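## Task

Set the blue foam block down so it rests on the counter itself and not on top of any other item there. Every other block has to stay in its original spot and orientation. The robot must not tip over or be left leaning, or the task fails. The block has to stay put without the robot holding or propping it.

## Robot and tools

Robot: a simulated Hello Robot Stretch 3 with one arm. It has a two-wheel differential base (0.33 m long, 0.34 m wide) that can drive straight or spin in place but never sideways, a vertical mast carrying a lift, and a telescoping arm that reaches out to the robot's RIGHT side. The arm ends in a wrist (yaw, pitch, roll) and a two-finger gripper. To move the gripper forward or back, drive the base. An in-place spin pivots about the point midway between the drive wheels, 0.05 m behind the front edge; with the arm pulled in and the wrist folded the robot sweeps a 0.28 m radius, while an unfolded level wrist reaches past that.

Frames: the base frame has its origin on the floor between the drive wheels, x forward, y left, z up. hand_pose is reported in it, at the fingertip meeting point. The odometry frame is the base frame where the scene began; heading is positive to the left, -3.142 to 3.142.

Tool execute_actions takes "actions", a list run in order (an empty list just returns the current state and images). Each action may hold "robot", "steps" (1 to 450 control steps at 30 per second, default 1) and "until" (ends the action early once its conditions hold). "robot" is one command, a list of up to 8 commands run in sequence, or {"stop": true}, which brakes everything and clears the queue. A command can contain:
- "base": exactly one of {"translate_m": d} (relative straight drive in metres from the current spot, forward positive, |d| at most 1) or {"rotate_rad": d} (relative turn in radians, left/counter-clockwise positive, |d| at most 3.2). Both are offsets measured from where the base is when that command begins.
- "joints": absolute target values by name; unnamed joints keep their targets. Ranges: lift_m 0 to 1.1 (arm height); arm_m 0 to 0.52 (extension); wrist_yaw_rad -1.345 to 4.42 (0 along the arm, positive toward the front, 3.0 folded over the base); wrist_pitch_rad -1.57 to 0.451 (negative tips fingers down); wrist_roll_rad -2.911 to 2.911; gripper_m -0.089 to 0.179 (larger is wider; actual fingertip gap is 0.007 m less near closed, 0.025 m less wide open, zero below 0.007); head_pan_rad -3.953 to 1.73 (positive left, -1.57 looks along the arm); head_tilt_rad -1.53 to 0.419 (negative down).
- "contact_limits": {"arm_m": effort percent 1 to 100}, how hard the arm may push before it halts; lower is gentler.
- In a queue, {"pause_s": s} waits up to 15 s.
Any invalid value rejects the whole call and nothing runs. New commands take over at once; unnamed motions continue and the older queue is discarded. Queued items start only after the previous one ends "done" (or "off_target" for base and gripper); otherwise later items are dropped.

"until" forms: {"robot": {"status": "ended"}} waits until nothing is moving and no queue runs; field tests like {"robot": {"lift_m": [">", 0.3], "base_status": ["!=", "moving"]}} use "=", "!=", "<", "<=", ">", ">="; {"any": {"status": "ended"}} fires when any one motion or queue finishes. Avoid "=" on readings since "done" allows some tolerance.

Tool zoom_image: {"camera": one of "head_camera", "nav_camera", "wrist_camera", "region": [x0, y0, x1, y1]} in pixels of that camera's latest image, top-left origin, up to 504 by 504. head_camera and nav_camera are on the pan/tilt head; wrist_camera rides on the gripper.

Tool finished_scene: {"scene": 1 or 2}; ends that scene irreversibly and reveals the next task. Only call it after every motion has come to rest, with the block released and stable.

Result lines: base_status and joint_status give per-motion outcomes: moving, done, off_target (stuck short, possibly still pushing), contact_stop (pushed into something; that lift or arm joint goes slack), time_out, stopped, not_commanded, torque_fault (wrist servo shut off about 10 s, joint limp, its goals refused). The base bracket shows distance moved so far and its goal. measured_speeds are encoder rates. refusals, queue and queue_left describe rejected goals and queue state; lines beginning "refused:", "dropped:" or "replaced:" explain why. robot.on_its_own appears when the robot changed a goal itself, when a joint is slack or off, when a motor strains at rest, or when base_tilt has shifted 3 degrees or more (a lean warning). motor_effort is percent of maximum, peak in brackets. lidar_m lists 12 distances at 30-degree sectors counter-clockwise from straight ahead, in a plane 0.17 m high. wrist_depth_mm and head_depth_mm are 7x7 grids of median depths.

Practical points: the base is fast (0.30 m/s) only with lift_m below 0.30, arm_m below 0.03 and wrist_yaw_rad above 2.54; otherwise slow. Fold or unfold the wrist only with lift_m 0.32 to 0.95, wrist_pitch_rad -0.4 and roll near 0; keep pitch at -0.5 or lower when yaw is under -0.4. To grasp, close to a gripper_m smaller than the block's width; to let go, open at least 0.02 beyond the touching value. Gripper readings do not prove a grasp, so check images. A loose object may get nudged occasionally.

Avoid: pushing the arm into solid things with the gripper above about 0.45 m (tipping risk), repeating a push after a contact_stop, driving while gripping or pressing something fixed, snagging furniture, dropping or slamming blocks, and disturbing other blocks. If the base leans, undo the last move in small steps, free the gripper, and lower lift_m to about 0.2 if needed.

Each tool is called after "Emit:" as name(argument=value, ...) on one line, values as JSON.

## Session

Emit:
execute_actions(actions=[])

Scene clock: 0.00 s.
robot.base_odometry: x=+0.000 y=+0.000 heading=+0.000 (m, m, rad; robot's odometry frame)
robot.turned_by_wheels: +0.000 (rad since the last result)
robot.turned_by_imu: +0.000 (rad since the last result)
robot.base_tilt: forward=+2.1 right=-1.6 (deg)
robot.lidar_m: 1.79 2.79 1.30 1.39 2.14 2.12 1.99 1.15 0.92 1.30 1.62 1.63
robot.head_depth_mm: 1532 1538 1558 1582 1602 1627 1639 / 1635 1674 1675 1689 1723 1733 1751 / 1764 1789 1804 1832 1869 1854 1867 / 1867 1904 1954 1984 1984 2030 2002 / 1977 2110 2137 2183 2223 2235 2040 / 1974 2324 2336 2385 2411 2470 2070 / 1946 2567 2593 2670 2739 2681 2087
robot.base_status: not_commanded
robot.joint_positions: lift_m=+0.598 arm_m=+0.003 wrist_yaw_rad=+3.028 wrist_pitch_rad=-0.583 wrist_roll_rad=+0.014 gripper_m=+0.037 head_pan_rad=-0.007 head_tilt_rad=+0.001
robot.joint_goals: lift_m=+0.598 arm_m=+0.003 wrist_yaw_rad=+3.028 wrist_pitch_rad=-0.583 wrist_roll_rad=+0.014 gripper_m=+0.037 head_pan_rad=-0.007 head_tilt_rad=+0.001
robot.joint_status: lift_m=not_commanded arm_m=not_commanded wrist_yaw_rad=not_commanded wrist_pitch_rad=not_commanded wrist_roll_rad=not_commanded gripper_m=not_commanded head_pan_rad=not_commanded head_tilt_rad=not_commanded
robot.measured_speeds: translate_m=+0.000 rotate_rad=+0.000 lift_m=+0.000 arm_m=+0.000 wrist_yaw_rad=+0.000 wrist_pitch_rad=+0.000 wrist_roll_rad=+0.000 head_pan_rad=+0.000 head_tilt_rad=+0.000
robot: refusals=0 queue=idle queue_left=0
robot.motor_effort: left_wheel=+0 right_wheel=+1 lift_m=+39 arm_m=+0 wrist_yaw_rad=+0 wrist_pitch_rad=+6 wrist_roll_rad=+0 gripper_m=+1 head_pan_rad=+0 head_tilt_rad=+3 (%)
robot.hand_pose: x=+0.0015 y=+0.0520 z=+0.5759 quat_wxyz=(+0.243, +0.692, +0.163, +0.660) (m; robot's base frame)
robot.wrist_depth_mm: - - - - - - - / - - - - - - - / - - - - - - - / - - - - - - - / 894 893 893 881 942 882 883 / 797 782 813 790 - 780 794 / 695 682 709 725 697 684 700
pictures: head_camera (sideways: a quarter turn clockwise sets it upright), nav_camera (sideways: a quarter turn counterclockwise sets it upright), wrist_camera
camera_calibration (this result's frames):
head_camera: T_world_to_cam=[[-0.0267661, 0.0337884, -0.999071, 1.31749], [0.0688933, 0.997115, 0.0318765, -0.0453492], [0.997265, -0.0679761, -0.0290167, -0.0124086], [0, 0, 0, 1]] pos_world=[0.0507629, -0.000140896, 1.31735]
nav_camera: T_world_to_cam=[[-0.0588938, -0.0122907, 0.998189, -1.25011], [-0.0145519, -0.999807, -0.0131692, 0.0677233], [0.998158, -0.0153012, 0.0587036, -0.125207], [0, 0, 0, 1]] pos_world=[0.0523374, 0.0504297, 1.25609]
wrist_camera: T_world_to_cam=[[0.996335, -0.0835967, -0.0180997, 0.015182], [-0.0717287, -0.701335, -0.709214, 0.472369], [0.046594, 0.707913, -0.704761, 0.533676], [0, 0, 0, 1]] pos_world=[-0.00611001, -0.045238, 0.7114]
Images, in order (width x height): head_camera 896x504, nav_camera 672x504, wrist_camera 644x364.

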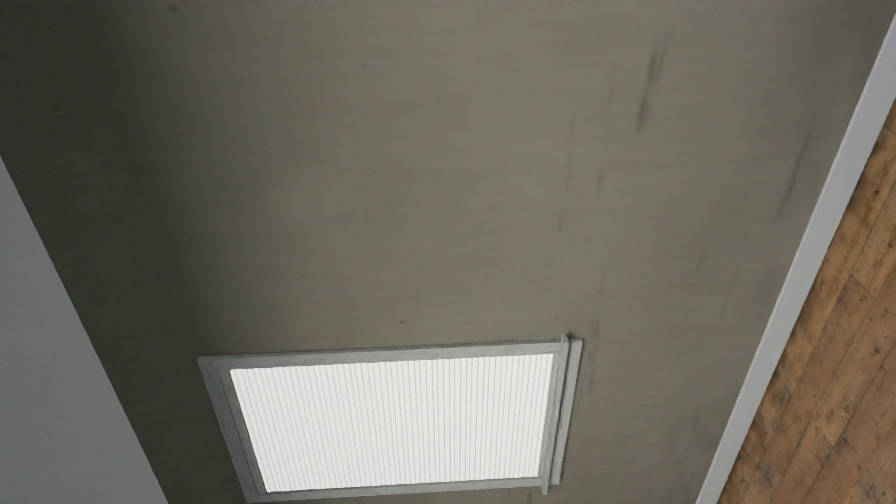

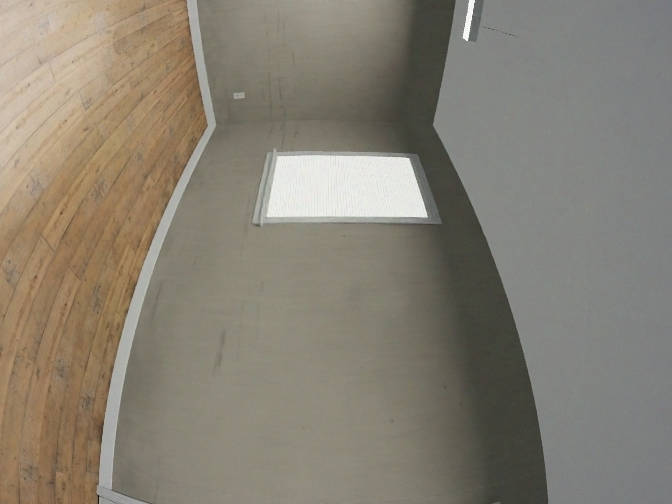

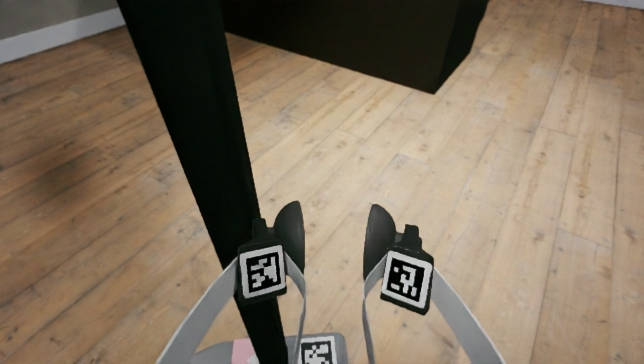

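Emit:
execute_actions(actions=[{"robot":{"joints":{"head_pan_rad":-3.3,"head_tilt_rad":-0.5}},"steps":200,"until":{"robot":{"status":"ended"}}}])

Emit:
execute_actions(actions=[{"robot":{"joints":{"head_pan_rad":-1.7,"head_tilt_rad":-0.5}},"steps":200,"until":{"robot":{"status":"ended"}}}])

Emit:
execute_actions(actions=[{"robot":{"joints":{"head_pan_rad":1.4,"head_tilt_rad":-0.5}},"steps":300,"until":{"robot":{"status":"ended"}}}])

Scene clock: 8.83 s.
robot.base_odometry: x=+0.000 y=+0.000 heading=+0.000 (m, m, rad; robot's odometry frame)
robot.turned_by_wheels: +0.000 (rad since the last result)
robot.turned_by_imu: -0.001 (rad since the last result)
robot.base_tilt: forward=+2.1 right=-1.5 (deg)
robot.lidar_m: 1.80 2.79 1.30 1.39 2.14 2.13 1.99 1.15 0.92 1.30 1.62 1.64
robot.head_depth_mm: 1740 1889 2080 2251 1863 1497 1248 / 1861 1995 2177 2318 1862 1497 1239 / 1900 2078 2312 2447 1884 1495 1250 / 2019 2199 2454 2442 1890 1487 1253 / 2116 2321 2455 2296 1898 1498 1267 / 2103 2310 2383 2318 1899 1518 1257 / 1913 1998 2115 2214 1891 1482 1263
robot.base_status: not_commanded
robot.joint_positions: lift_m=+0.598 arm_m=+0.003 wrist_yaw_rad=+3.028 wrist_pitch_rad=-0.583 wrist_roll_rad=+0.014 gripper_m=+0.037 head_pan_rad=-3.293 head_tilt_rad=-0.494
robot.joint_goals: lift_m=+0.598 arm_m=+0.003 wrist_yaw_rad=+3.028 wrist_pitch_rad=-0.583 wrist_roll_rad=+0.014 gripper_m=+0.037 head_pan_rad=-3.300 head_tilt_rad=-0.500
robot.joint_status: lift_m=not_commanded arm_m=not_commanded wrist_yaw_rad=not_commanded wrist_pitch_rad=not_commanded wrist_roll_rad=not_commanded gripper_m=not_commanded head_pan_rad=done head_tilt_rad=done
robot.measured_speeds: translate_m=+0.000 rotate_rad=+0.000 lift_m=+0.000 arm_m=+0.000 wrist_yaw_rad=+0.000 wrist_pitch_rad=+0.000 wrist_roll_rad=+0.000 head_pan_rad=+0.000 head_tilt_rad=+0.000
robot: refusals=0 queue=done queue_left=0
robot.motor_effort: left_wheel=+0(0) right_wheel=+1(1) lift_m=+39(39) arm_m=+0(0) wrist_yaw_rad=-1(1) wrist_pitch_rad=+5(5) wrist_roll_rad=+0(1) gripper_m=+0(0) head_pan_rad=-2(30) head_tilt_rad=-4(38) (%)
robot.hand_pose: x=+0.0015 y=+0.0520 z=+0.5759 quat_wxyz=(+0.243, +0.692, +0.163, +0.660) (m; robot's base frame)
robot.wrist_depth_mm: - - - - - - - / - - - - - - - / - - - - - - - / - - - - - - - / 882 884 849 889 933 891 878 / 782 789 800 790 - 800 801 / 689 690 704 702 695 689 708
pictures: head_camera (sideways: a quarter turn clockwise sets it upright), nav_camera (sideways: a quarter turn counterclockwise sets it upright), wrist_camera
camera_calibration (this result's frames):
head_camera: T_world_to_cam=[[0.48756, -0.108249, -0.866353, 1.14095], [-0.218758, -0.975778, -0.00119012, -0.000535318], [-0.845239, 0.190102, -0.499431, 0.611085], [0, 0, 0, 1]] pos_world=[-0.0398873, 0.00681585, 1.29366]
nav_camera: T_world_to_cam=[[-0.415632, 0.0761835, 0.906337, -1.12773], [0.163029, 0.986588, -0.0081667, 0.0601203], [-0.894802, 0.144364, -0.422478, 0.512666], [0, 0, 0, 1]] pos_world=[-0.0197883, -0.0474101, 1.23919]
wrist_camera: T_world_to_cam=[[0.996335, -0.0835969, -0.0180996, 0.0151819], [-0.0717287, -0.701335, -0.709214, 0.472369], [0.0465942, 0.707913, -0.704761, 0.533676], [0, 0, 0, 1]] pos_world=[-0.00610999, -0.045238, 0.7114]
Images, in order (width x height): head_camera 896x504, nav_camera 672x504, wrist_camera 644x364.

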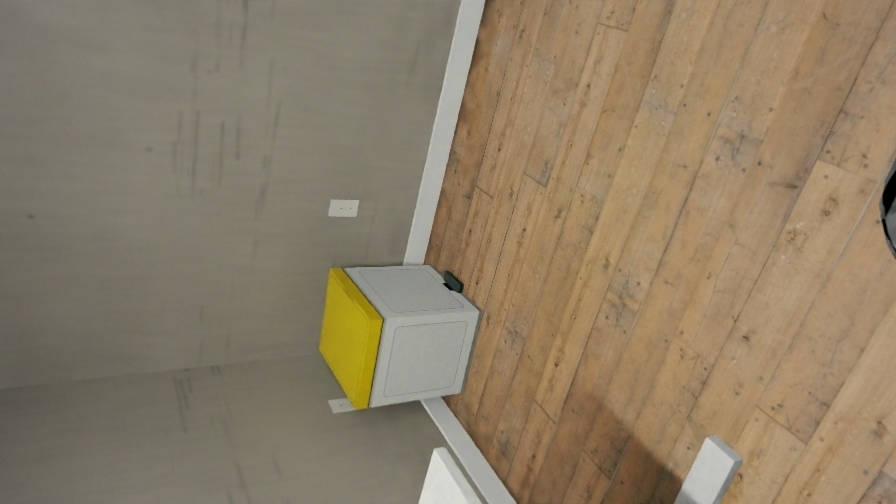

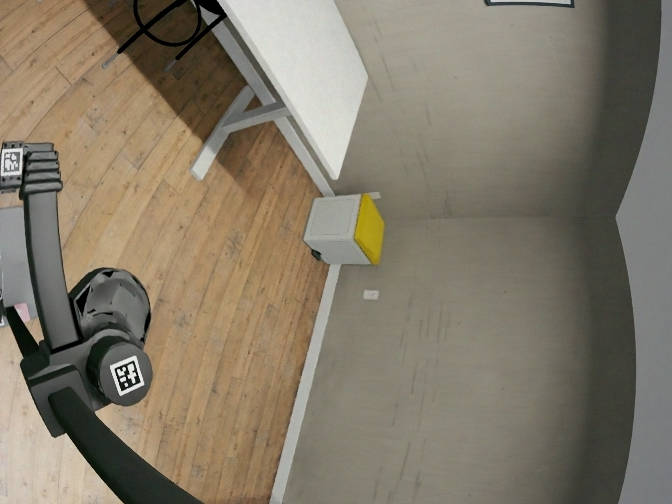

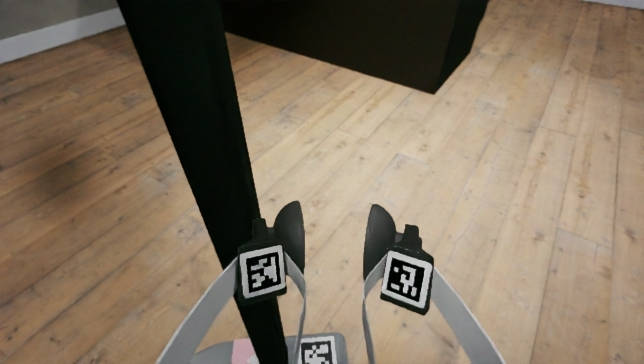

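Scene clock: 10.20 s.
robot.base_odometry: x=+0.000 y=+0.000 heading=+0.000 (m, m, rad; robot's odometry frame)
robot.turned_by_wheels: +0.000 (rad since the last result)
robot.turned_by_imu: +0.000 (rad since the last result)
robot.base_tilt: forward=+2.1 right=-1.6 (deg)
robot.lidar_m: 1.80 2.80 1.30 1.39 2.14 2.13 1.99 1.15 0.92 1.30 1.62 1.63
robot.head_depth_mm: 1330 1448 1523 1108 1176 1410 1245 / 1399 1509 1586 1115 1768 1498 1249 / 1476 1594 1661 1174 1866 1484 1255 / 1534 1689 1785 1236 1715 1511 1252 / 1628 1792 1987 1331 1908 1495 1252 / 1723 1882 2139 2361 1892 1508 1257 / 1818 1948 2070 2181 1902 1503 1262
robot.base_status: not_commanded
robot.joint_positions: lift_m=+0.598 arm_m=+0.003 wrist_yaw_rad=+3.028 wrist_pitch_rad=-0.583 wrist_roll_rad=+0.014 gripper_m=+0.037 head_pan_rad=-1.707 head_tilt_rad=-0.494
robot.joint_goals: lift_m=+0.598 arm_m=+0.003 wrist_yaw_rad=+3.028 wrist_pitch_rad=-0.583 wrist_roll_rad=+0.014 gripper_m=+0.037 head_pan_rad=-1.700 head_tilt_rad=-0.500
robot.joint_status: lift_m=not_commanded arm_m=not_commanded wrist_yaw_rad=not_commanded wrist_pitch_rad=not_commanded wrist_roll_rad=not_commanded gripper_m=not_commanded head_pan_rad=done head_tilt_rad=done
robot.measured_speeds: translate_m=+0.000 rotate_rad=+0.000 lift_m=+0.000 arm_m=+0.000 wrist_yaw_rad=+0.000 wrist_pitch_rad=+0.000 wrist_roll_rad=+0.000 head_pan_rad=+0.000 head_tilt_rad=+0.000
robot: refusals=0 queue=done queue_left=0
robot.motor_effort: left_wheel=+0(0) right_wheel=+1(0) lift_m=+39(39) arm_m=+0(0) wrist_yaw_rad=+0(0) wrist_pitch_rad=+6(6) wrist_roll_rad=+0(0) gripper_m=-1(0) head_pan_rad=+3(31) head_tilt_rad=-6(2) (%)
robot.hand_pose: x=+0.0015 y=+0.0520 z=+0.5759 quat_wxyz=(+0.243, +0.692, +0.163, +0.660) (m; robot's base frame)
robot.wrist_depth_mm: - - - - - - - / - - - - - - - / - - - - - - - / - - - - - - - / 895 916 908 869 934 894 923 / 766 785 812 782 - 782 769 / 708 705 721 717 715 710 697
pictures: head_camera (sideways: a quarter turn clockwise sets it upright), nav_camera (sideways: a quarter turn counterclockwise sets it upright), wrist_camera
camera_calibration (this result's frames):
head_camera: T_world_to_cam=[[0.101056, 0.489102, -0.866353, 1.14331], [0.978894, -0.204363, -0.00119011, -0.00784104], [-0.177632, -0.847948, -0.499431, 0.607012], [0, 0, 0, 1]] pos_world=[-0.0000377627, -0.0460827, 1.29366]
nav_camera: T_world_to_cam=[[-0.0700536, -0.416709, 0.906337, -1.12984], [-0.988882, 0.14848, -0.0081667, 0.067147], [-0.13117, -0.896832, -0.422478, 0.508008], [0, 0, 0, 1]] pos_world=[0.0538863, -0.0251872, 1.23919]
wrist_camera: T_world_to_cam=[[0.996335, -0.083597, -0.0180998, 0.015182], [-0.071729, -0.701335, -0.709214, 0.472369], [0.0465941, 0.707913, -0.704761, 0.533676], [0, 0, 0, 1]] pos_world=[-0.00610997, -0.045238, 0.7114]
Images, in order (width x height): head_camera 896x504, nav_camera 672x504, wrist_camera 644x364.

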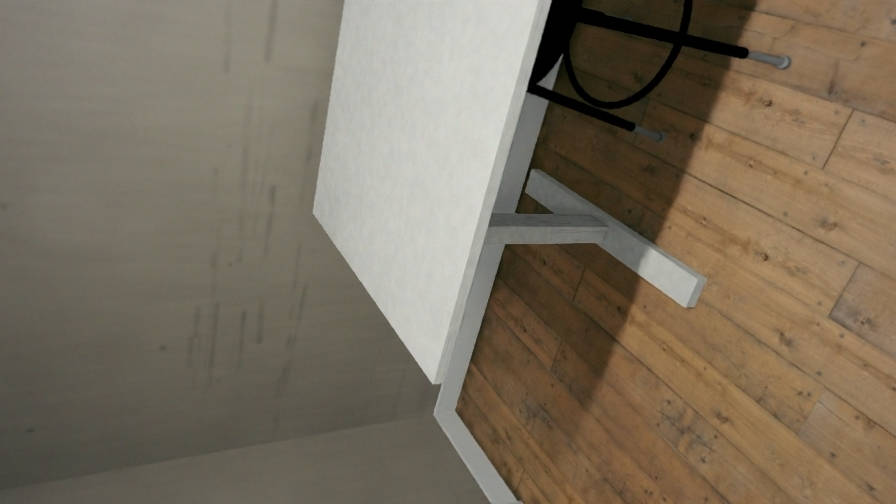

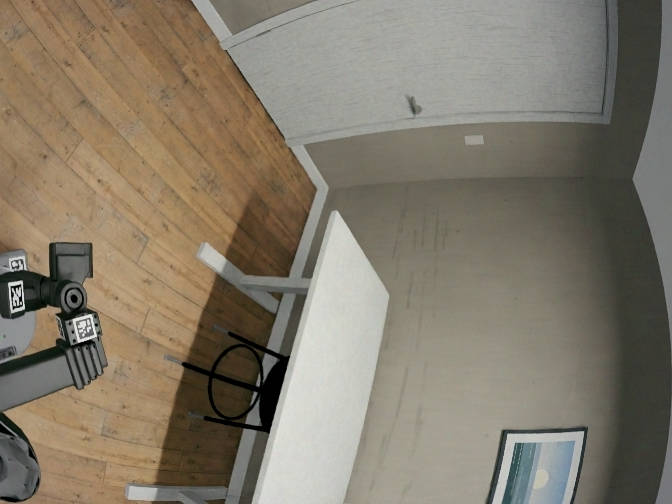

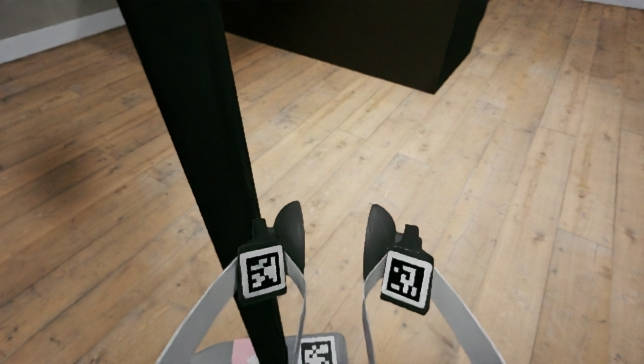

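Scene clock: 12.23 s.
robot.base_odometry: x=+0.000 y=+0.000 heading=+0.000 (m, m, rad; robot's odometry frame)
robot.turned_by_wheels: +0.000 (rad since the last result)
robot.turned_by_imu: -0.001 (rad since the last result)
robot.base_tilt: forward=+2.1 right=-1.5 (deg)
robot.lidar_m: 1.79 2.80 1.30 1.39 2.14 2.13 1.99 1.15 0.92 1.30 1.62 1.63
robot.head_depth_mm: 2576 2721 2983 2472 1860 1497 1247 / 2669 2803 1330 1508 1745 1495 1249 / 2819 2888 1336 1495 1685 1490 1251 / 2915 3025 1434 1574 1748 1501 1259 / 3055 3273 1489 1688 1825 1514 1258 / 2907 2899 1600 1812 1889 1503 1262 / 2546 2555 1716 1964 1902 1508 1262
robot.base_status: not_commanded
robot.joint_positions: lift_m=+0.598 arm_m=+0.003 wrist_yaw_rad=+3.028 wrist_pitch_rad=-0.583 wrist_roll_rad=+0.014 gripper_m=+0.037 head_pan_rad=+1.393 head_tilt_rad=-0.494
robot.joint_goals: lift_m=+0.598 arm_m=+0.003 wrist_yaw_rad=+3.028 wrist_pitch_rad=-0.583 wrist_roll_rad=+0.014 gripper_m=+0.037 head_pan_rad=+1.400 head_tilt_rad=-0.500
robot.joint_status: lift_m=not_commanded arm_m=not_commanded wrist_yaw_rad=not_commanded wrist_pitch_rad=not_commanded wrist_roll_rad=not_commanded gripper_m=not_commanded head_pan_rad=done head_tilt_rad=done
robot.measured_speeds: translate_m=+0.000 rotate_rad=+0.000 lift_m=+0.000 arm_m=+0.000 wrist_yaw_rad=+0.000 wrist_pitch_rad=+0.000 wrist_roll_rad=+0.000 head_pan_rad=+0.000 head_tilt_rad=+0.000
robot: refusals=0 queue=done queue_left=0
robot.motor_effort: left_wheel=+0(0) right_wheel=+1(1) lift_m=+39(39) arm_m=+0(0) wrist_yaw_rad=+1(0) wrist_pitch_rad=+6(5) wrist_roll_rad=+0(0) gripper_m=+1(0) head_pan_rad=+4(31) head_tilt_rad=-3(3) (%)
robot.hand_pose: x=+0.0015 y=+0.0520 z=+0.5759 quat_wxyz=(+0.243, +0.692, +0.163, +0.660) (m; robot's base frame)
robot.wrist_depth_mm: - - - - - - - / - - - - - - - / - - - - - - - / - - - - - - - / 888 890 896 874 910 866 897 / 767 791 820 765 - 800 789 / 699 706 696 711 699 700 686
pictures: head_camera (sideways: a quarter turn clockwise sets it upright), nav_camera (sideways: a quarter turn counterclockwise sets it upright), wrist_camera
camera_calibration (this result's frames):
head_camera: T_world_to_cam=[[-0.121307, -0.484477, -0.866353, 1.14467], [-0.96955, 0.244892, -0.00119011, 0.00404451], [0.21274, 0.839828, -0.499431, 0.604631], [0, 0, 0, 1]] pos_world=[0.0141488, 0.0457876, 1.29366]
nav_camera: T_world_to_cam=[[0.0873213, 0.413436, 0.906337, -1.1308], [0.981852, -0.189473, -0.0081667, 0.0551255], [0.16835, 0.890601, -0.422478, 0.506181], [0, 0, 0, 1]] pos_world=[-0.0405975, 0.0271526, 1.23919]
wrist_camera: T_world_to_cam=[[0.996335, -0.0835967, -0.0180997, 0.015182], [-0.0717287, -0.701335, -0.709214, 0.472369], [0.046594, 0.707913, -0.704761, 0.533676], [0, 0, 0, 1]] pos_world=[-0.00611001, -0.045238, 0.7114]
Images, in order (width x height): head_camera 896x504, nav_camera 672x504, wrist_camera 644x364.

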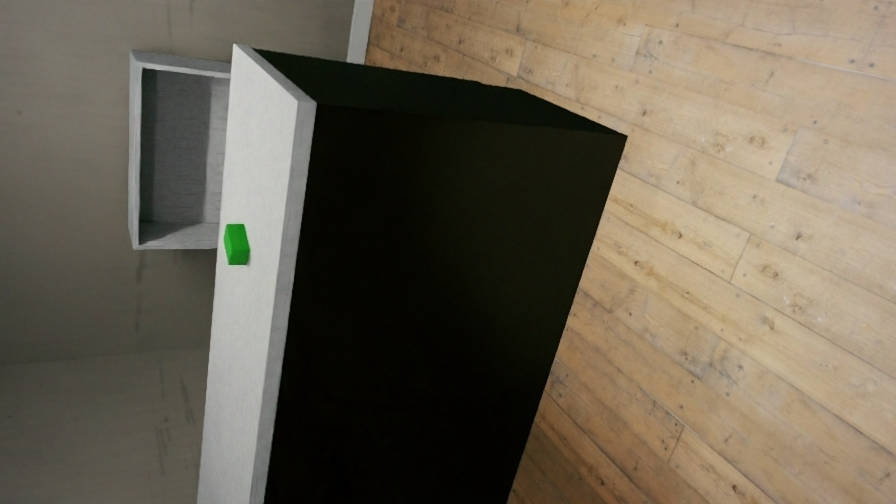

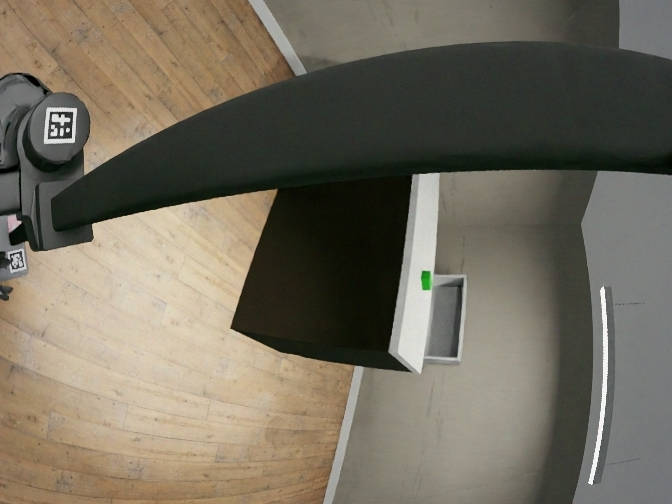

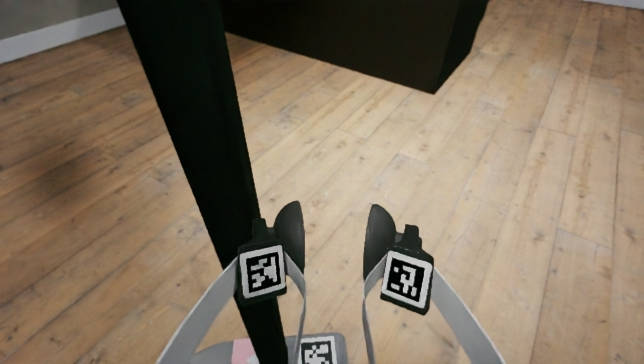

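Emit:
execute_actions(actions=[{"robot":[{"base":{"rotate_rad":0.77},"joints":{"lift_m":0.28,"arm_m":0,"wrist_pitch_rad":-0.4,"head_pan_rad":1.5,"head_tilt_rad":-0.75}},{"base":{"translate_m":1.0}},{"base":{"translate_m":0.3}},{"base":{"rotate_rad":0.12}},{"base":{"translate_m":0.85}}],"steps":450,"until":{"robot":{"status":"ended"}}},{"steps":200,"until":{"robot":{"status":"ended"}}}])

Scene clock: 44.70 s.
robot.base_odometry: x=+1.469 y=+1.565 heading=+0.890 (m, m, rad; robot's odometry frame)
robot.turned_by_wheels: +0.890 (rad since the last result)
robot.turned_by_imu: +0.894 (rad since the last result)
robot.base_tilt: forward=+2.1 right=-1.5 (deg)
robot.lidar_m: 1.01 1.01 0.99 1.12 0.56 0.63 3.05 2.09 1.53 1.48 1.43 1.04
robot.head_depth_mm: 1966 1511 1800 1698 1495 1292 1126 / 2022 2293 2279 1798 1511 1285 1134 / 1997 2302 2271 1801 1502 1297 1129 / 1977 2260 2243 1798 1503 1298 1123 / 1960 2220 2252 1827 1504 1293 1133 / 1928 2155 2174 1749 1518 1294 1172 / 1554 1380 1281 1184 1111 1157 -
robot.base_status: done (translate_m +0.8500 of +0.8500)
robot.joint_positions: lift_m=+0.280 arm_m=+0.003 wrist_yaw_rad=+3.028 wrist_pitch_rad=-0.419 wrist_roll_rad=+0.014 gripper_m=+0.037 head_pan_rad=+1.493 head_tilt_rad=-0.741
robot.joint_goals: lift_m=+0.280 arm_m=+0.000 wrist_yaw_rad=+3.028 wrist_pitch_rad=-0.400 wrist_roll_rad=+0.014 gripper_m=+0.037 head_pan_rad=+1.500 head_tilt_rad=-0.750
robot.joint_status: lift_m=done arm_m=done wrist_yaw_rad=not_commanded wrist_pitch_rad=done wrist_roll_rad=not_commanded gripper_m=not_commanded head_pan_rad=done head_tilt_rad=done
robot.measured_speeds: translate_m=+0.000 rotate_rad=+0.000 lift_m=+0.000 arm_m=+0.000 wrist_yaw_rad=+0.000 wrist_pitch_rad=+0.000 wrist_roll_rad=+0.000 head_pan_rad=+0.000 head_tilt_rad=+0.000
robot: refusals=0 queue=done queue_left=0
robot.motor_effort: left_wheel=-2(6) right_wheel=+3(10) lift_m=+24(39) arm_m=+0(1) wrist_yaw_rad=+1(0) wrist_pitch_rad=+9(8) wrist_roll_rad=+0(1) gripper_m=+0(1) head_pan_rad=+3(12) head_tilt_rad=-7(29) (%)
robot.hand_pose: x=+0.0042 y=+0.0753 z=+0.2929 quat_wxyz=(+0.187, +0.703, +0.107, +0.677) (m; robot's base frame)
robot.wrist_depth_mm: 430 - - - - - 790 / 464 512 - - - - 849 / 502 544 890 937 944 958 877 / 548 662 748 730 738 739 740 / 586 600 - 600 608 589 590 / 489 512 - - - 499 506 / - - - - 430 433 434
pictures: head_camera (sideways: a quarter turn clockwise sets it upright), nav_camera (sideways: a quarter turn counterclockwise sets it upright), wrist_camera
camera_calibration (this result's frames):
head_camera: T_world_to_cam=[[-0.0874069, -0.69068, -0.717859, 0.950881], [-0.989402, 0.144062, -0.0181372, 0.0262258], [0.115943, 0.708666, -0.695952, 0.860877], [0, 0, 0, 1]] pos_world=[0.00924867, 0.0429018, 1.2822]
nav_camera: T_world_to_cam=[[0.0616532, 0.628664, 0.775229, -0.959684], [0.995775, -0.0916975, -0.00483178, 0.0506968], [0.068049, 0.772252, -0.631662, 0.778956], [0, 0, 0, 1]] pos_world=[-0.0443223, 0.00641725, 1.23626]
wrist_camera: T_world_to_cam=[[0.996634, -0.0809388, -0.0129837, 0.00768335], [-0.0575094, -0.577503, -0.81436, 0.309628], [0.0584152, 0.812366, -0.580214, 0.273155], [0, 0, 0, 1]] pos_world=[-0.00580739, -0.0424691, 0.410737]
Images, in order (width x height): head_camera 896x504, nav_camera 672x504, wrist_camera 644x364.

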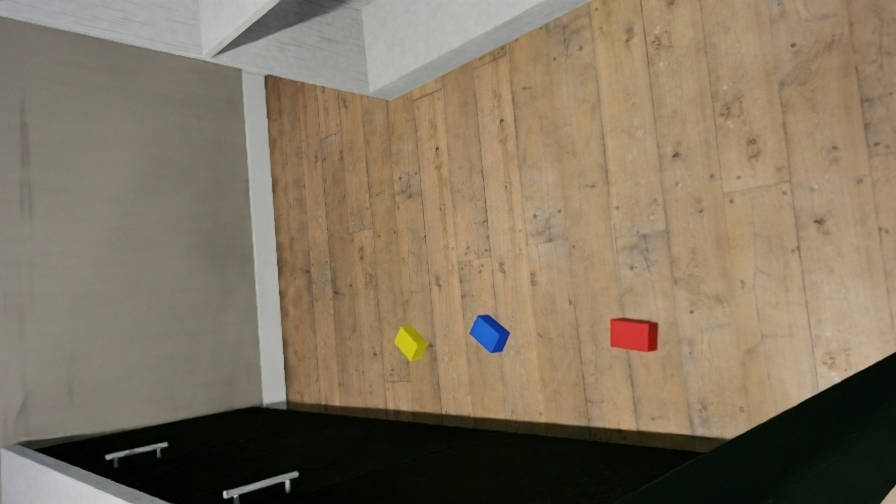

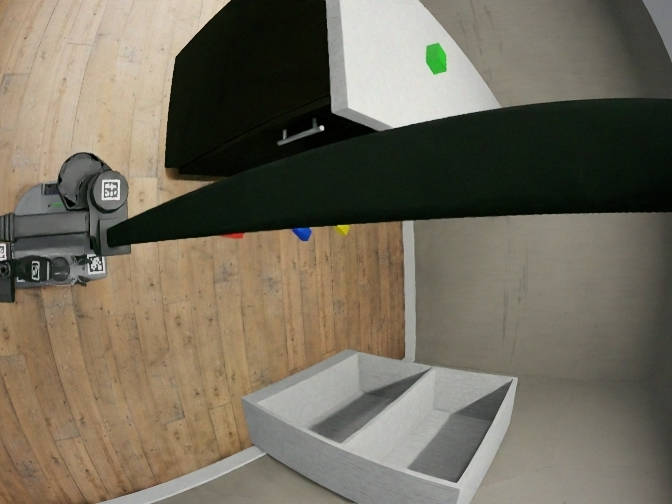

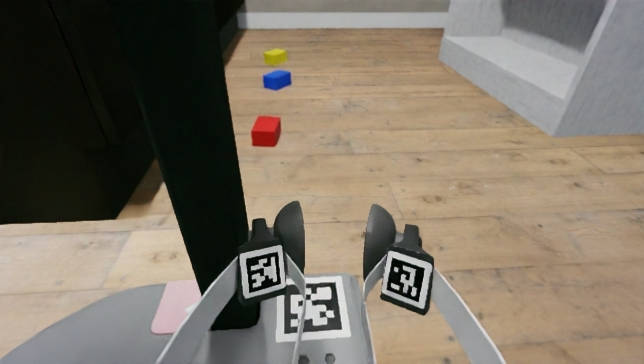

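Emit:
execute_actions(actions=[{"robot":[{"base":{"translate_m":0.33},"joints":{"head_pan_rad":-1.57,"head_tilt_rad":-1.0}},{"base":{"rotate_rad":-1.571}},{"base":{"translate_m":-1.0}},{"base":{"translate_m":-0.2}},{"joints":{"lift_m":0.45,"wrist_pitch_rad":-0.4,"wrist_roll_rad":0}},{"joints":{"wrist_yaw_rad":0,"gripper_m":0.15}},{"joints":{"wrist_pitch_rad":-1.3}}],"steps":450,"until":{"robot":{"status":"ended"}}},{"steps":300,"until":{"robot":{"status":"ended"}}}])

Scene clock: 80.70 s.
robot.base_odometry: x=+0.744 y=+2.577 heading=-0.681 (m, m, rad; robot's odometry frame)
robot.turned_by_wheels: -1.571 (rad since the last result)
robot.turned_by_imu: -1.574 (rad since the last result)
robot.base_tilt: forward=+2.1 right=-1.6 (deg)
robot.lidar_m: 2.58 0.60 0.66 0.63 0.47 1.01 1.09 0.84 0.62 0.60 0.62 0.86
robot.head_depth_mm: 670 659 825 1105 1327 1198 1089 / 666 656 823 1106 1327 1211 - / 667 654 817 1098 1314 - - / 664 649 815 1084 1313 - - / 662 647 810 1085 1319 1190 1089 / 661 646 806 1077 1319 1194 1081 / 660 644 800 1071 1316 1190 1084
robot.base_status: done (translate_m -0.2000 of -0.2000)
robot.joint_positions: lift_m=+0.450 arm_m=+0.003 wrist_yaw_rad=+0.002 wrist_pitch_rad=-1.299 wrist_roll_rad=+0.005 gripper_m=+0.150 head_pan_rad=-1.564 head_tilt_rad=-0.988
robot.joint_goals: lift_m=+0.450 arm_m=+0.000 wrist_yaw_rad=+0.000 wrist_pitch_rad=-1.300 wrist_roll_rad=+0.000 gripper_m=+0.150 head_pan_rad=-1.570 head_tilt_rad=-1.000
robot.joint_status: lift_m=done arm_m=done wrist_yaw_rad=done wrist_pitch_rad=done wrist_roll_rad=done gripper_m=done head_pan_rad=done head_tilt_rad=done
robot.measured_speeds: translate_m=+0.000 rotate_rad=+0.000 lift_m=+0.000 arm_m=+0.000 wrist_yaw_rad=+0.000 wrist_pitch_rad=+0.000 wrist_roll_rad=+0.000 head_pan_rad=+0.000 head_tilt_rad=+0.000
robot: refusals=0 queue=done queue_left=0
robot.motor_effort: left_wheel=+2(9) right_wheel=-2(8) lift_m=+54(57) arm_m=+0(0) wrist_yaw_rad=-3(3) wrist_pitch_rad=-1(8) wrist_roll_rad=-3(5) gripper_m=+1(82) head_pan_rad=-2(30) head_tilt_rad=-6(33) (%)
robot.hand_pose: x=-0.0215 y=-0.1932 z=+0.3349 quat_wxyz=(+0.562, +0.427, -0.564, -0.428) (m; robot's base frame)
robot.wrist_depth_mm: 538 540 540 532 524 519 522 / 513 528 525 502 512 467 507 / 527 530 515 512 515 514 514 / 510 515 506 510 500 494 502 / 512 513 507 509 501 505 501 / 503 - 498 - - - 485 / 502 492 498 - - - 479
pictures: head_camera (sideways: a quarter turn clockwise sets it upright), nav_camera (sideways: a quarter turn counterclockwise sets it upright), wrist_camera
camera_calibration (this result's frames):
head_camera: T_world_to_cam=[[0.0274668, 0.850132, -0.525853, 0.700008], [0.998003, -0.0532512, -0.0339612, 0.0346952], [-0.0568738, -0.52387, -0.849897, 1.0621], [0, 0, 0, 1]] pos_world=[0.0065528, -0.0368492, 1.27196]
nav_camera: T_world_to_cam=[[-0.00694429, -0.802138, 0.597098, -0.727137], [-0.999969, 0.00775874, -0.00120667, 0.0581504], [-0.00366482, -0.597088, -0.802167, 1.00114], [0, 0, 0, 1]] pos_world=[0.0567681, 0.0140543, 1.23733]
wrist_camera: T_world_to_cam=[[-0.999302, -0.0212929, -0.0307051, -0.0133712], [-0.0190232, 0.997194, -0.072406, 0.243868], [0.0321606, -0.0717714, -0.996902, 0.4854], [0, 0, 0, 1]] pos_world=[-0.0243335, -0.20863, 0.501143]
Images, in order (width x height): head_camera 896x504, nav_camera 672x504, wrist_camera 644x364.

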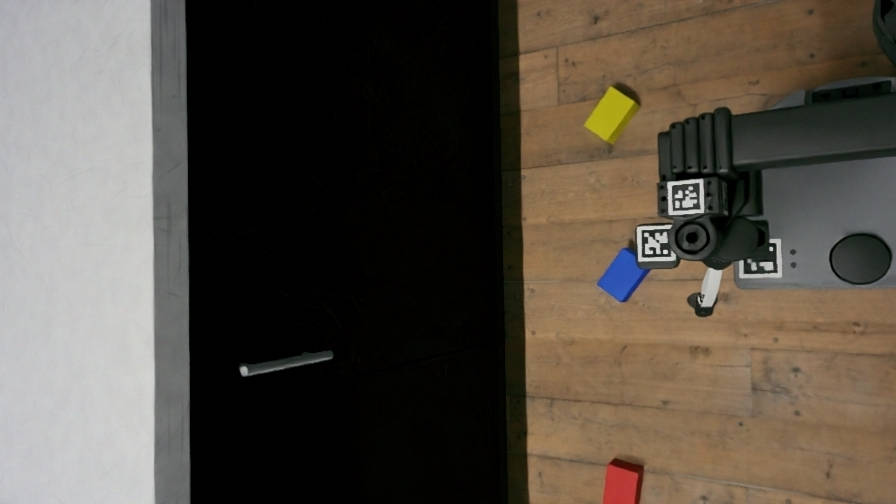

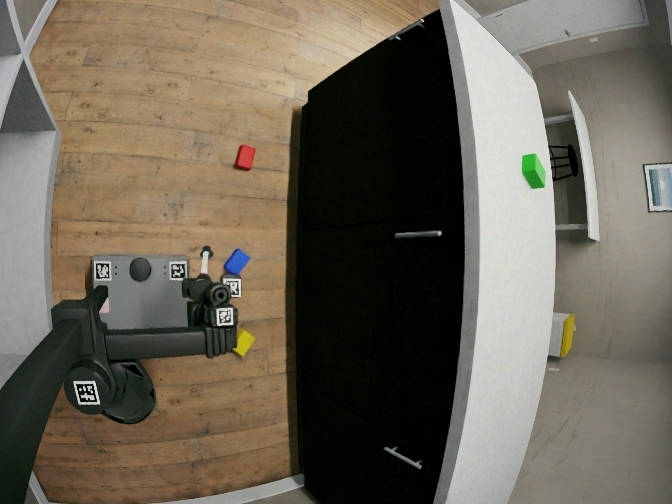

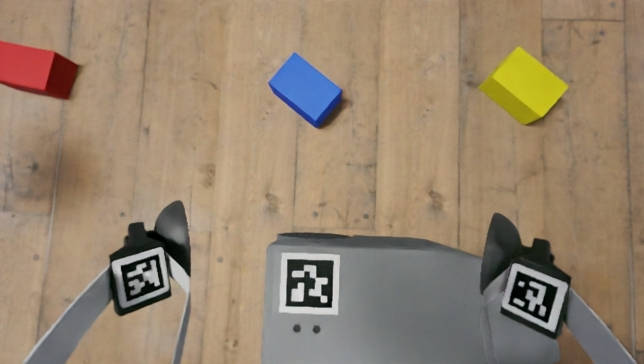

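Emit:
execute_actions(actions=[{"robot":[{"joints":{"wrist_yaw_rad":0.9,"lift_m":0.3}},{"joints":{"arm_m":0.205,"lift_m":0.24}}],"steps":450,"until":{"robot":{"status":"ended"}}}])

Scene clock: 97.03 s.
robot.base_odometry: x=+0.744 y=+2.577 heading=-0.681 (m, m, rad; robot's odometry frame)
robot.turned_by_wheels: +0.000 (rad since the last result)
robot.turned_by_imu: -0.002 (rad since the last result)
robot.base_tilt: forward=+2.1 right=-1.5 (deg)
robot.lidar_m: 2.58 0.60 0.66 0.63 0.47 1.00 1.09 0.84 0.62 0.60 0.62 0.86
robot.head_depth_mm: 669 659 824 1109 1327 1193 1103 / 665 657 824 1103 1318 1191 - / 667 653 820 1095 1341 1199 - / 666 651 816 1092 1355 1203 - / 662 648 811 1083 1323 1193 1087 / 660 649 807 1077 1314 1188 1084 / 661 648 809 1074 1318 1196 1081
robot.base_status: done (translate_m -0.2000 of -0.2000)
robot.joint_positions: lift_m=+0.240 arm_m=+0.205 wrist_yaw_rad=+0.898 wrist_pitch_rad=-1.299 wrist_roll_rad=+0.006 gripper_m=+0.150 head_pan_rad=-1.564 head_tilt_rad=-0.988
robot.joint_goals: lift_m=+0.240 arm_m=+0.205 wrist_yaw_rad=+0.900 wrist_pitch_rad=-1.300 wrist_roll_rad=+0.000 gripper_m=+0.150 head_pan_rad=-1.570 head_tilt_rad=-1.000
robot.joint_status: lift_m=done arm_m=done wrist_yaw_rad=done wrist_pitch_rad=done wrist_roll_rad=done gripper_m=done head_pan_rad=done head_tilt_rad=done
robot.measured_speeds: translate_m=+0.000 rotate_rad=+0.000 lift_m=+0.000 arm_m=+0.000 wrist_yaw_rad=+0.000 wrist_pitch_rad=+0.000 wrist_roll_rad=+0.000 head_pan_rad=+0.000 head_tilt_rad=+0.000
robot: refusals=0 queue=done queue_left=0
robot.motor_effort: left_wheel=+2(2) right_wheel=-2(1) lift_m=+24(54) arm_m=+4(5) wrist_yaw_rad=+2(4) wrist_pitch_rad=-1(8) wrist_roll_rad=-4(5) gripper_m=+1(5) head_pan_rad=-2(2) head_tilt_rad=-6(8) (%)
robot.hand_pose: x=+0.0141 y=-0.3782 z=+0.1259 quat_wxyz=(+0.692, +0.629, -0.323, -0.143) (m; robot's base frame)
robot.wrist_depth_mm: 313 310 310 309 305 303 282 / 314 311 307 302 303 300 298 / 308 305 299 297 298 293 290 / 301 302 297 248 294 292 289 / 299 299 293 248 291 288 286 / 297 - 291 288 285 286 287 / 292 291 287 286 283 284 279
pictures: head_camera (sideways: a quarter turn clockwise sets it upright), nav_camera (sideways: a quarter turn counterclockwise sets it upright), wrist_camera
camera_calibration (this result's frames):
head_camera: T_world_to_cam=[[0.0274671, 0.850132, -0.525853, 0.700009], [0.998003, -0.0532515, -0.0339612, 0.0346951], [-0.0568739, -0.52387, -0.849897, 1.0621], [0, 0, 0, 1]] pos_world=[0.00655278, -0.0368492, 1.27196]
nav_camera: T_world_to_cam=[[-0.00694458, -0.802138, 0.597099, -0.727138], [-0.999969, 0.0077591, -0.00120667, 0.0581504], [-0.00366503, -0.597089, -0.802167, 1.00114], [0, 0, 0, 1]] pos_world=[0.0567681, 0.0140542, 1.23733]
wrist_camera: T_world_to_cam=[[-0.608659, -0.792826, -0.0309985, -0.285369], [-0.789789, 0.609141, -0.0719776, 0.277975], [0.0759482, -0.0193276, -0.996924, 0.2818], [0, 0, 0, 1]] pos_world=[0.0244468, -0.390127, 0.292096]
Images, in order (width x height): head_camera 896x504, nav_camera 672x504, wrist_camera 644x364.

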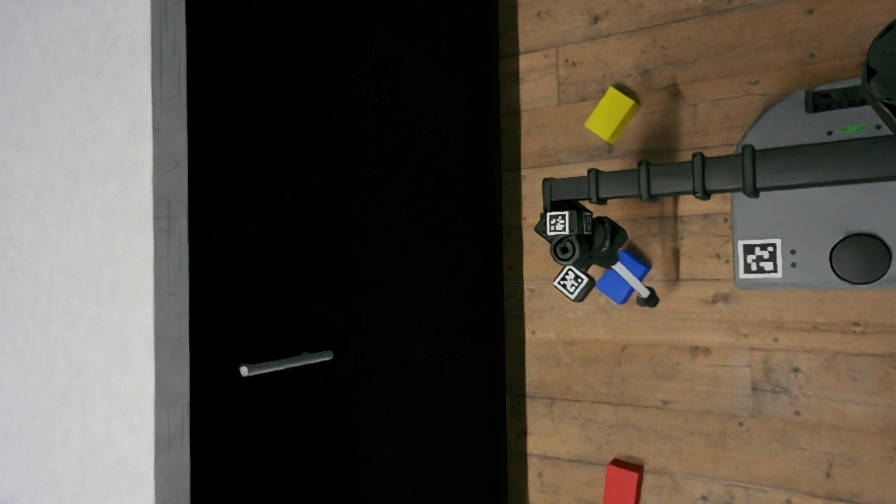

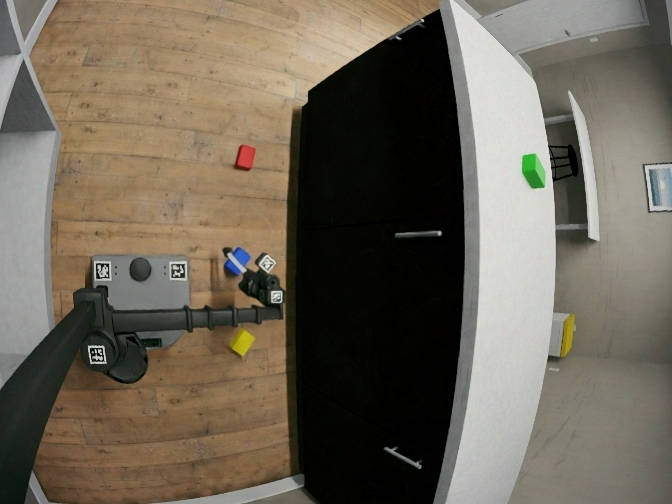

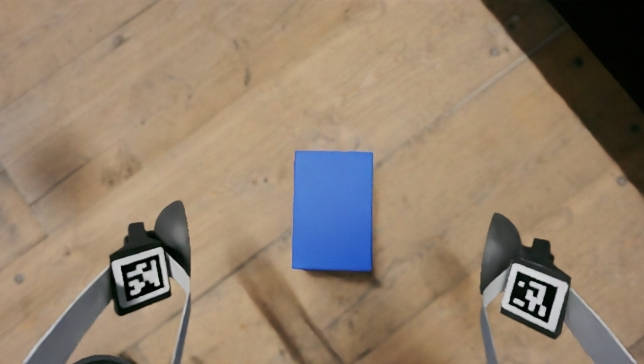

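Emit:
execute_actions(actions=[{"robot":[{"joints":{"lift_m":0.14}},{"joints":{"gripper_m":0.03}},{"pause_s":0.6},{"joints":{"lift_m":0.3}},{"joints":{"arm_m":0.05,"lift_m":1.1,"wrist_yaw_rad":0.2,"head_tilt_rad":-0.6}},{"joints":{"arm_m":0.3}}],"steps":450,"until":{"robot":{"status":"ended"}}},{"steps":300,"until":{"robot":{"status":"ended"}}}])

Scene clock: 119.27 s.
robot.base_odometry: x=+0.744 y=+2.577 heading=-0.681 (m, m, rad; robot's odometry frame)
robot.turned_by_wheels: +0.000 (rad since the last result)
robot.turned_by_imu: -0.006 (rad since the last result)
robot.base_tilt: forward=+2.0 right=-1.5 (deg)
robot.lidar_m: 2.57 0.60 0.66 0.63 0.47 1.01 1.09 0.84 0.62 0.60 0.62 0.86
robot.head_depth_mm: 2883 2939 849 707 832 1021 1181 / - 3509 851 706 824 1009 1185 / - 3559 817 708 823 1007 1189 / - - 776 531 820 1003 1184 / 3360 3689 858 710 817 995 1187 / 3355 3691 866 704 814 992 1188 / 3346 3589 854 702 809 984 1186
robot.base_status: done (translate_m -0.2000 of -0.2000)
robot.joint_positions: lift_m=+1.099 arm_m=+0.300 wrist_yaw_rad=+0.200 wrist_pitch_rad=-1.301 wrist_roll_rad=+0.005 gripper_m=+0.031 head_pan_rad=-1.564 head_tilt_rad=-0.606
robot.joint_goals: lift_m=+1.100 arm_m=+0.300 wrist_yaw_rad=+0.200 wrist_pitch_rad=-1.300 wrist_roll_rad=+0.000 gripper_m=+0.030 head_pan_rad=-1.570 head_tilt_rad=-0.600
robot.joint_status: lift_m=done arm_m=done wrist_yaw_rad=done wrist_pitch_rad=done wrist_roll_rad=done gripper_m=done head_pan_rad=done head_tilt_rad=done
robot.measured_speeds: translate_m=+0.000 rotate_rad=+0.000 lift_m=+0.000 arm_m=+0.000 wrist_yaw_rad=+0.000 wrist_pitch_rad=+0.000 wrist_roll_rad=+0.000 head_pan_rad=+0.000 head_tilt_rad=+0.000
robot: refusals=0 queue=done queue_left=0
robot.motor_effort: left_wheel=+2(2) right_wheel=-2(2) lift_m=+54(57) arm_m=+4(3) wrist_yaw_rad=-1(4) wrist_pitch_rad=+0(1) wrist_roll_rad=-3(4) gripper_m=-14(87) head_pan_rad=-2(2) head_tilt_rad=+4(37) (%)
robot.hand_pose: x=-0.0126 y=-0.4889 z=+0.9848 quat_wxyz=(+0.601, +0.481, -0.518, -0.371) (m; robot's base frame)
robot.wrist_depth_mm: 261 254 254 254 251 250 249 / 592 416 256 248 249 246 244 / - - 630 149 246 244 243 / - - - 147 479 476 361 / - - - 144 144 - 849 / - - - 143 142 - - / - - - - - - -
pictures: head_camera (sideways: a quarter turn clockwise sets it upright), nav_camera (sideways: a quarter turn counterclockwise sets it upright), wrist_camera
camera_calibration (this result's frames):
head_camera: T_world_to_cam=[[0.0293272, 0.592408, -0.805104, 1.06389], [0.998063, -0.0615655, -0.00894476, 0.002137], [-0.0548656, -0.803282, -0.593066, 0.728086], [0, 0, 0, 1]] pos_world=[0.00661315, -0.0452648, 1.28836]
nav_camera: T_world_to_cam=[[-0.00897097, -0.521278, 0.85334, -1.06109], [-0.999958, 0.00623284, -0.0067049, 0.0653104], [-0.00182362, -0.853364, -0.521312, 0.635821], [0, 0, 0, 1]] pos_world=[0.0569482, -0.0109419, 1.23737]
wrist_camera: T_world_to_cam=[[-0.975664, -0.217101, -0.0307807, -0.0861972], [-0.21456, 0.974188, -0.0701525, 0.570011], [0.0452164, -0.061841, -0.997061, 1.11694], [0, 0, 0, 1]] pos_world=[-0.0123023, -0.504938, 1.15099]
Images, in order (width x height): head_camera 896x504, nav_camera 672x504, wrist_camera 644x364.

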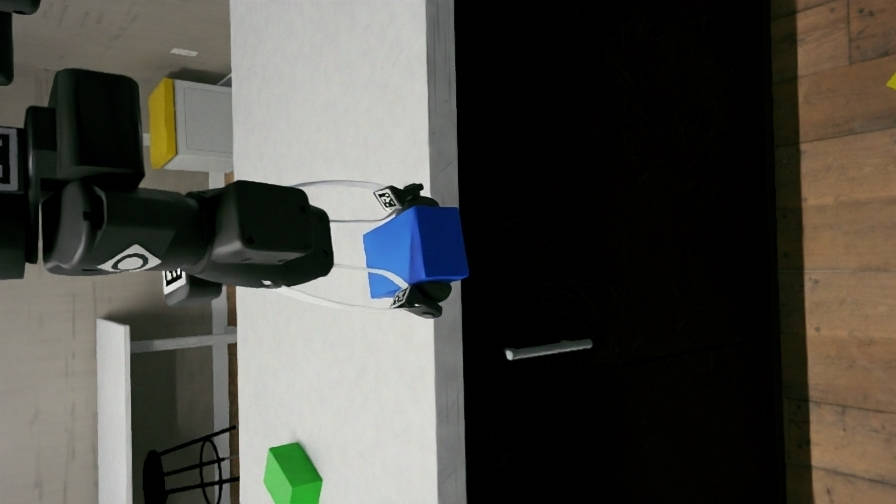

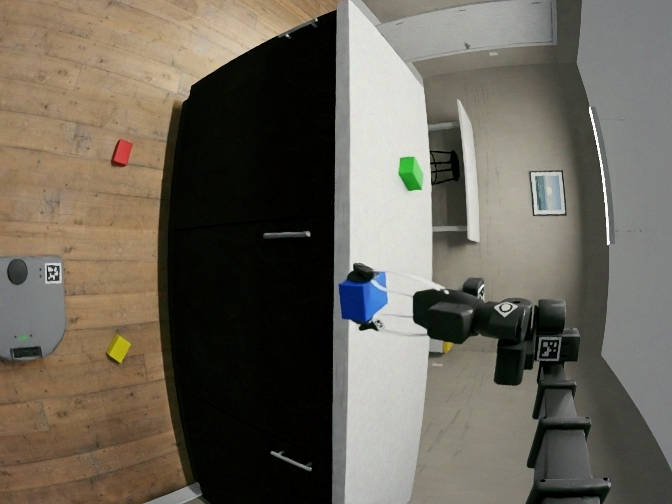

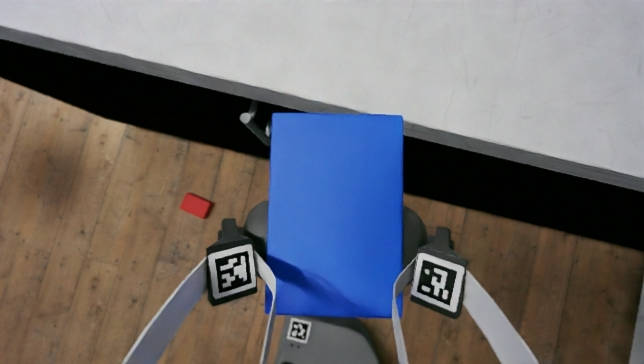

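Emit:
execute_actions(actions=[{"robot":[{"joints":{"arm_m":0.515}},{"joints":{"lift_m":1.06}}],"steps":450,"until":{"robot":{"status":"ended"}}}])

Scene clock: 129.33 s.
robot.base_odometry: x=+0.744 y=+2.577 heading=-0.681 (m, m, rad; robot's odometry frame)
robot.turned_by_wheels: +0.000 (rad since the last result)
robot.turned_by_imu: -0.002 (rad since the last result)
robot.base_tilt: forward=+2.1 right=-1.5 (deg)
robot.lidar_m: 2.59 0.60 0.66 0.63 0.47 1.01 1.09 0.84 0.62 0.60 0.62 0.86
robot.head_depth_mm: - 3022 847 705 834 1016 1177 / 3580 3451 853 709 824 1015 1183 / - 3574 856 711 823 1011 1187 / - - 742 711 819 999 1199 / 3408 3658 857 705 814 991 1186 / 3396 3745 864 707 817 989 1184 / 3360 3663 853 703 811 985 1192
robot.base_status: done (translate_m -0.2000 of -0.2000)
robot.joint_positions: lift_m=+1.060 arm_m=+0.515 wrist_yaw_rad=+0.200 wrist_pitch_rad=-1.301 wrist_roll_rad=+0.005 gripper_m=+0.031 head_pan_rad=-1.564 head_tilt_rad=-0.606
robot.joint_goals: lift_m=+1.060 arm_m=+0.515 wrist_yaw_rad=+0.200 wrist_pitch_rad=-1.300 wrist_roll_rad=+0.000 gripper_m=+0.030 head_pan_rad=-1.570 head_tilt_rad=-0.600
robot.joint_status: lift_m=done arm_m=done wrist_yaw_rad=done wrist_pitch_rad=done wrist_roll_rad=done gripper_m=done head_pan_rad=done head_tilt_rad=done
robot.measured_speeds: translate_m=+0.000 rotate_rad=+0.000 lift_m=+0.000 arm_m=+0.000 wrist_yaw_rad=+0.000 wrist_pitch_rad=+0.000 wrist_roll_rad=+0.000 head_pan_rad=+0.000 head_tilt_rad=+0.000
robot: refusals=0 queue=done queue_left=0
robot.motor_effort: left_wheel=+2(2) right_wheel=-2(1) lift_m=+24(54) arm_m=+4(3) wrist_yaw_rad=+0(0) wrist_pitch_rad=+0(0) wrist_roll_rad=-3(3) gripper_m=-13(14) head_pan_rad=-1(2) head_tilt_rad=+4(4) (%)
robot.hand_pose: x=-0.0127 y=-0.7038 z=+0.9458 quat_wxyz=(+0.601, +0.481, -0.518, -0.371) (m; robot's base frame)
robot.wrist_depth_mm: 216 215 213 211 210 208 208 / 213 211 210 210 208 206 206 / 212 210 209 149 203 203 203 / 209 208 206 146 202 200 200 / 205 203 204 144 145 199 199 / 203 202 200 143 142 195 195 / 201 199 199 196 195 194 194
pictures: head_camera (sideways: a quarter turn clockwise sets it upright), nav_camera (sideways: a quarter turn counterclockwise sets it upright), wrist_camera
camera_calibration (this result's frames):
head_camera: T_world_to_cam=[[0.0293276, 0.592348, -0.805149, 1.06394], [0.998063, -0.0615661, -0.00893963, 0.00213031], [-0.0548652, -0.803327, -0.593006, 0.728008], [0, 0, 0, 1]] pos_world=[0.00661316, -0.0452658, 1.28836]
nav_camera: T_world_to_cam=[[-0.00897143, -0.521214, 0.853379, -1.06114], [-0.999958, 0.00623234, -0.0067059, 0.0653117], [-0.00182334, -0.853403, -0.521248, 0.635738], [0, 0, 0, 1]] pos_world=[0.0569482, -0.0109467, 1.23737]
wrist_camera: T_world_to_cam=[[-0.975692, -0.216972, -0.0307817, -0.133989], [-0.214436, 0.974223, -0.0700444, 0.77662], [0.045186, -0.0617411, -0.997069, 1.06482], [0, 0, 0, 1]] pos_world=[-0.0123119, -0.71993, 1.11197]
Images, in order (width x height): head_camera 896x504, nav_camera 672x504, wrist_camera 644x364.

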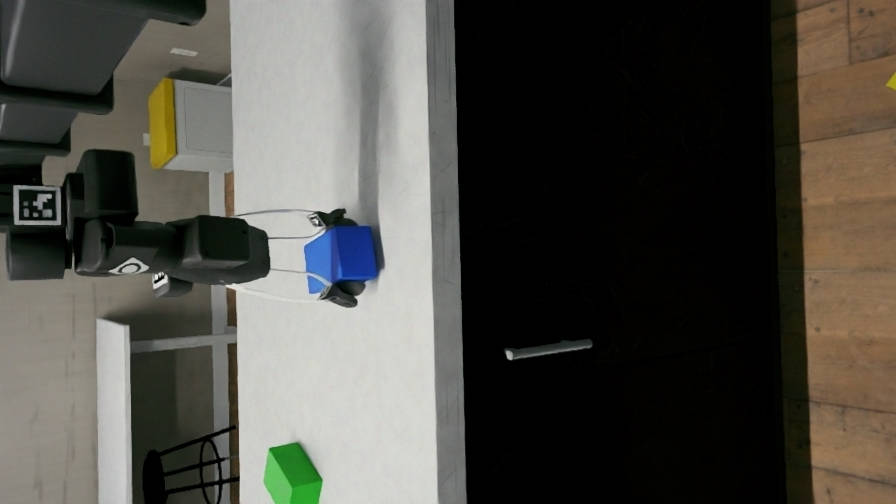

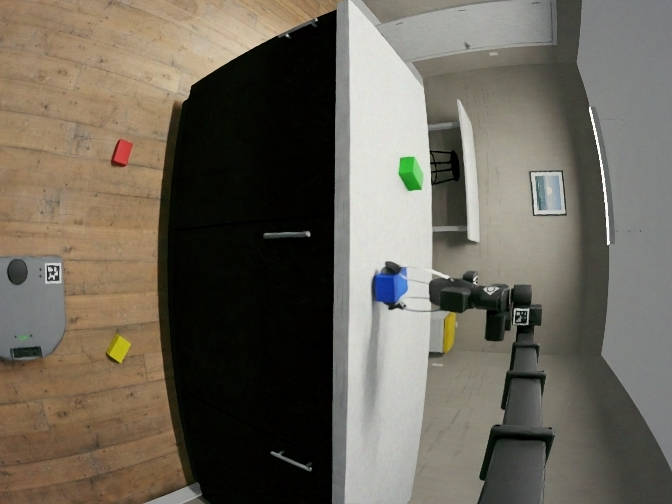

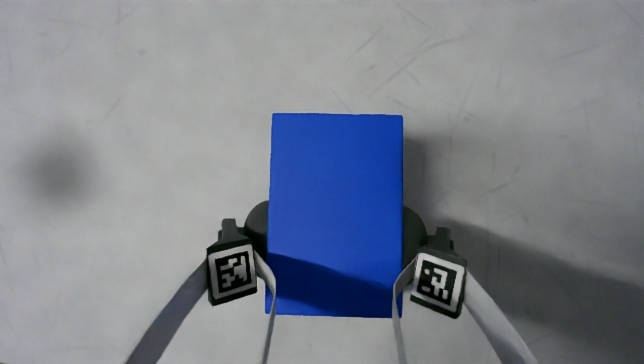

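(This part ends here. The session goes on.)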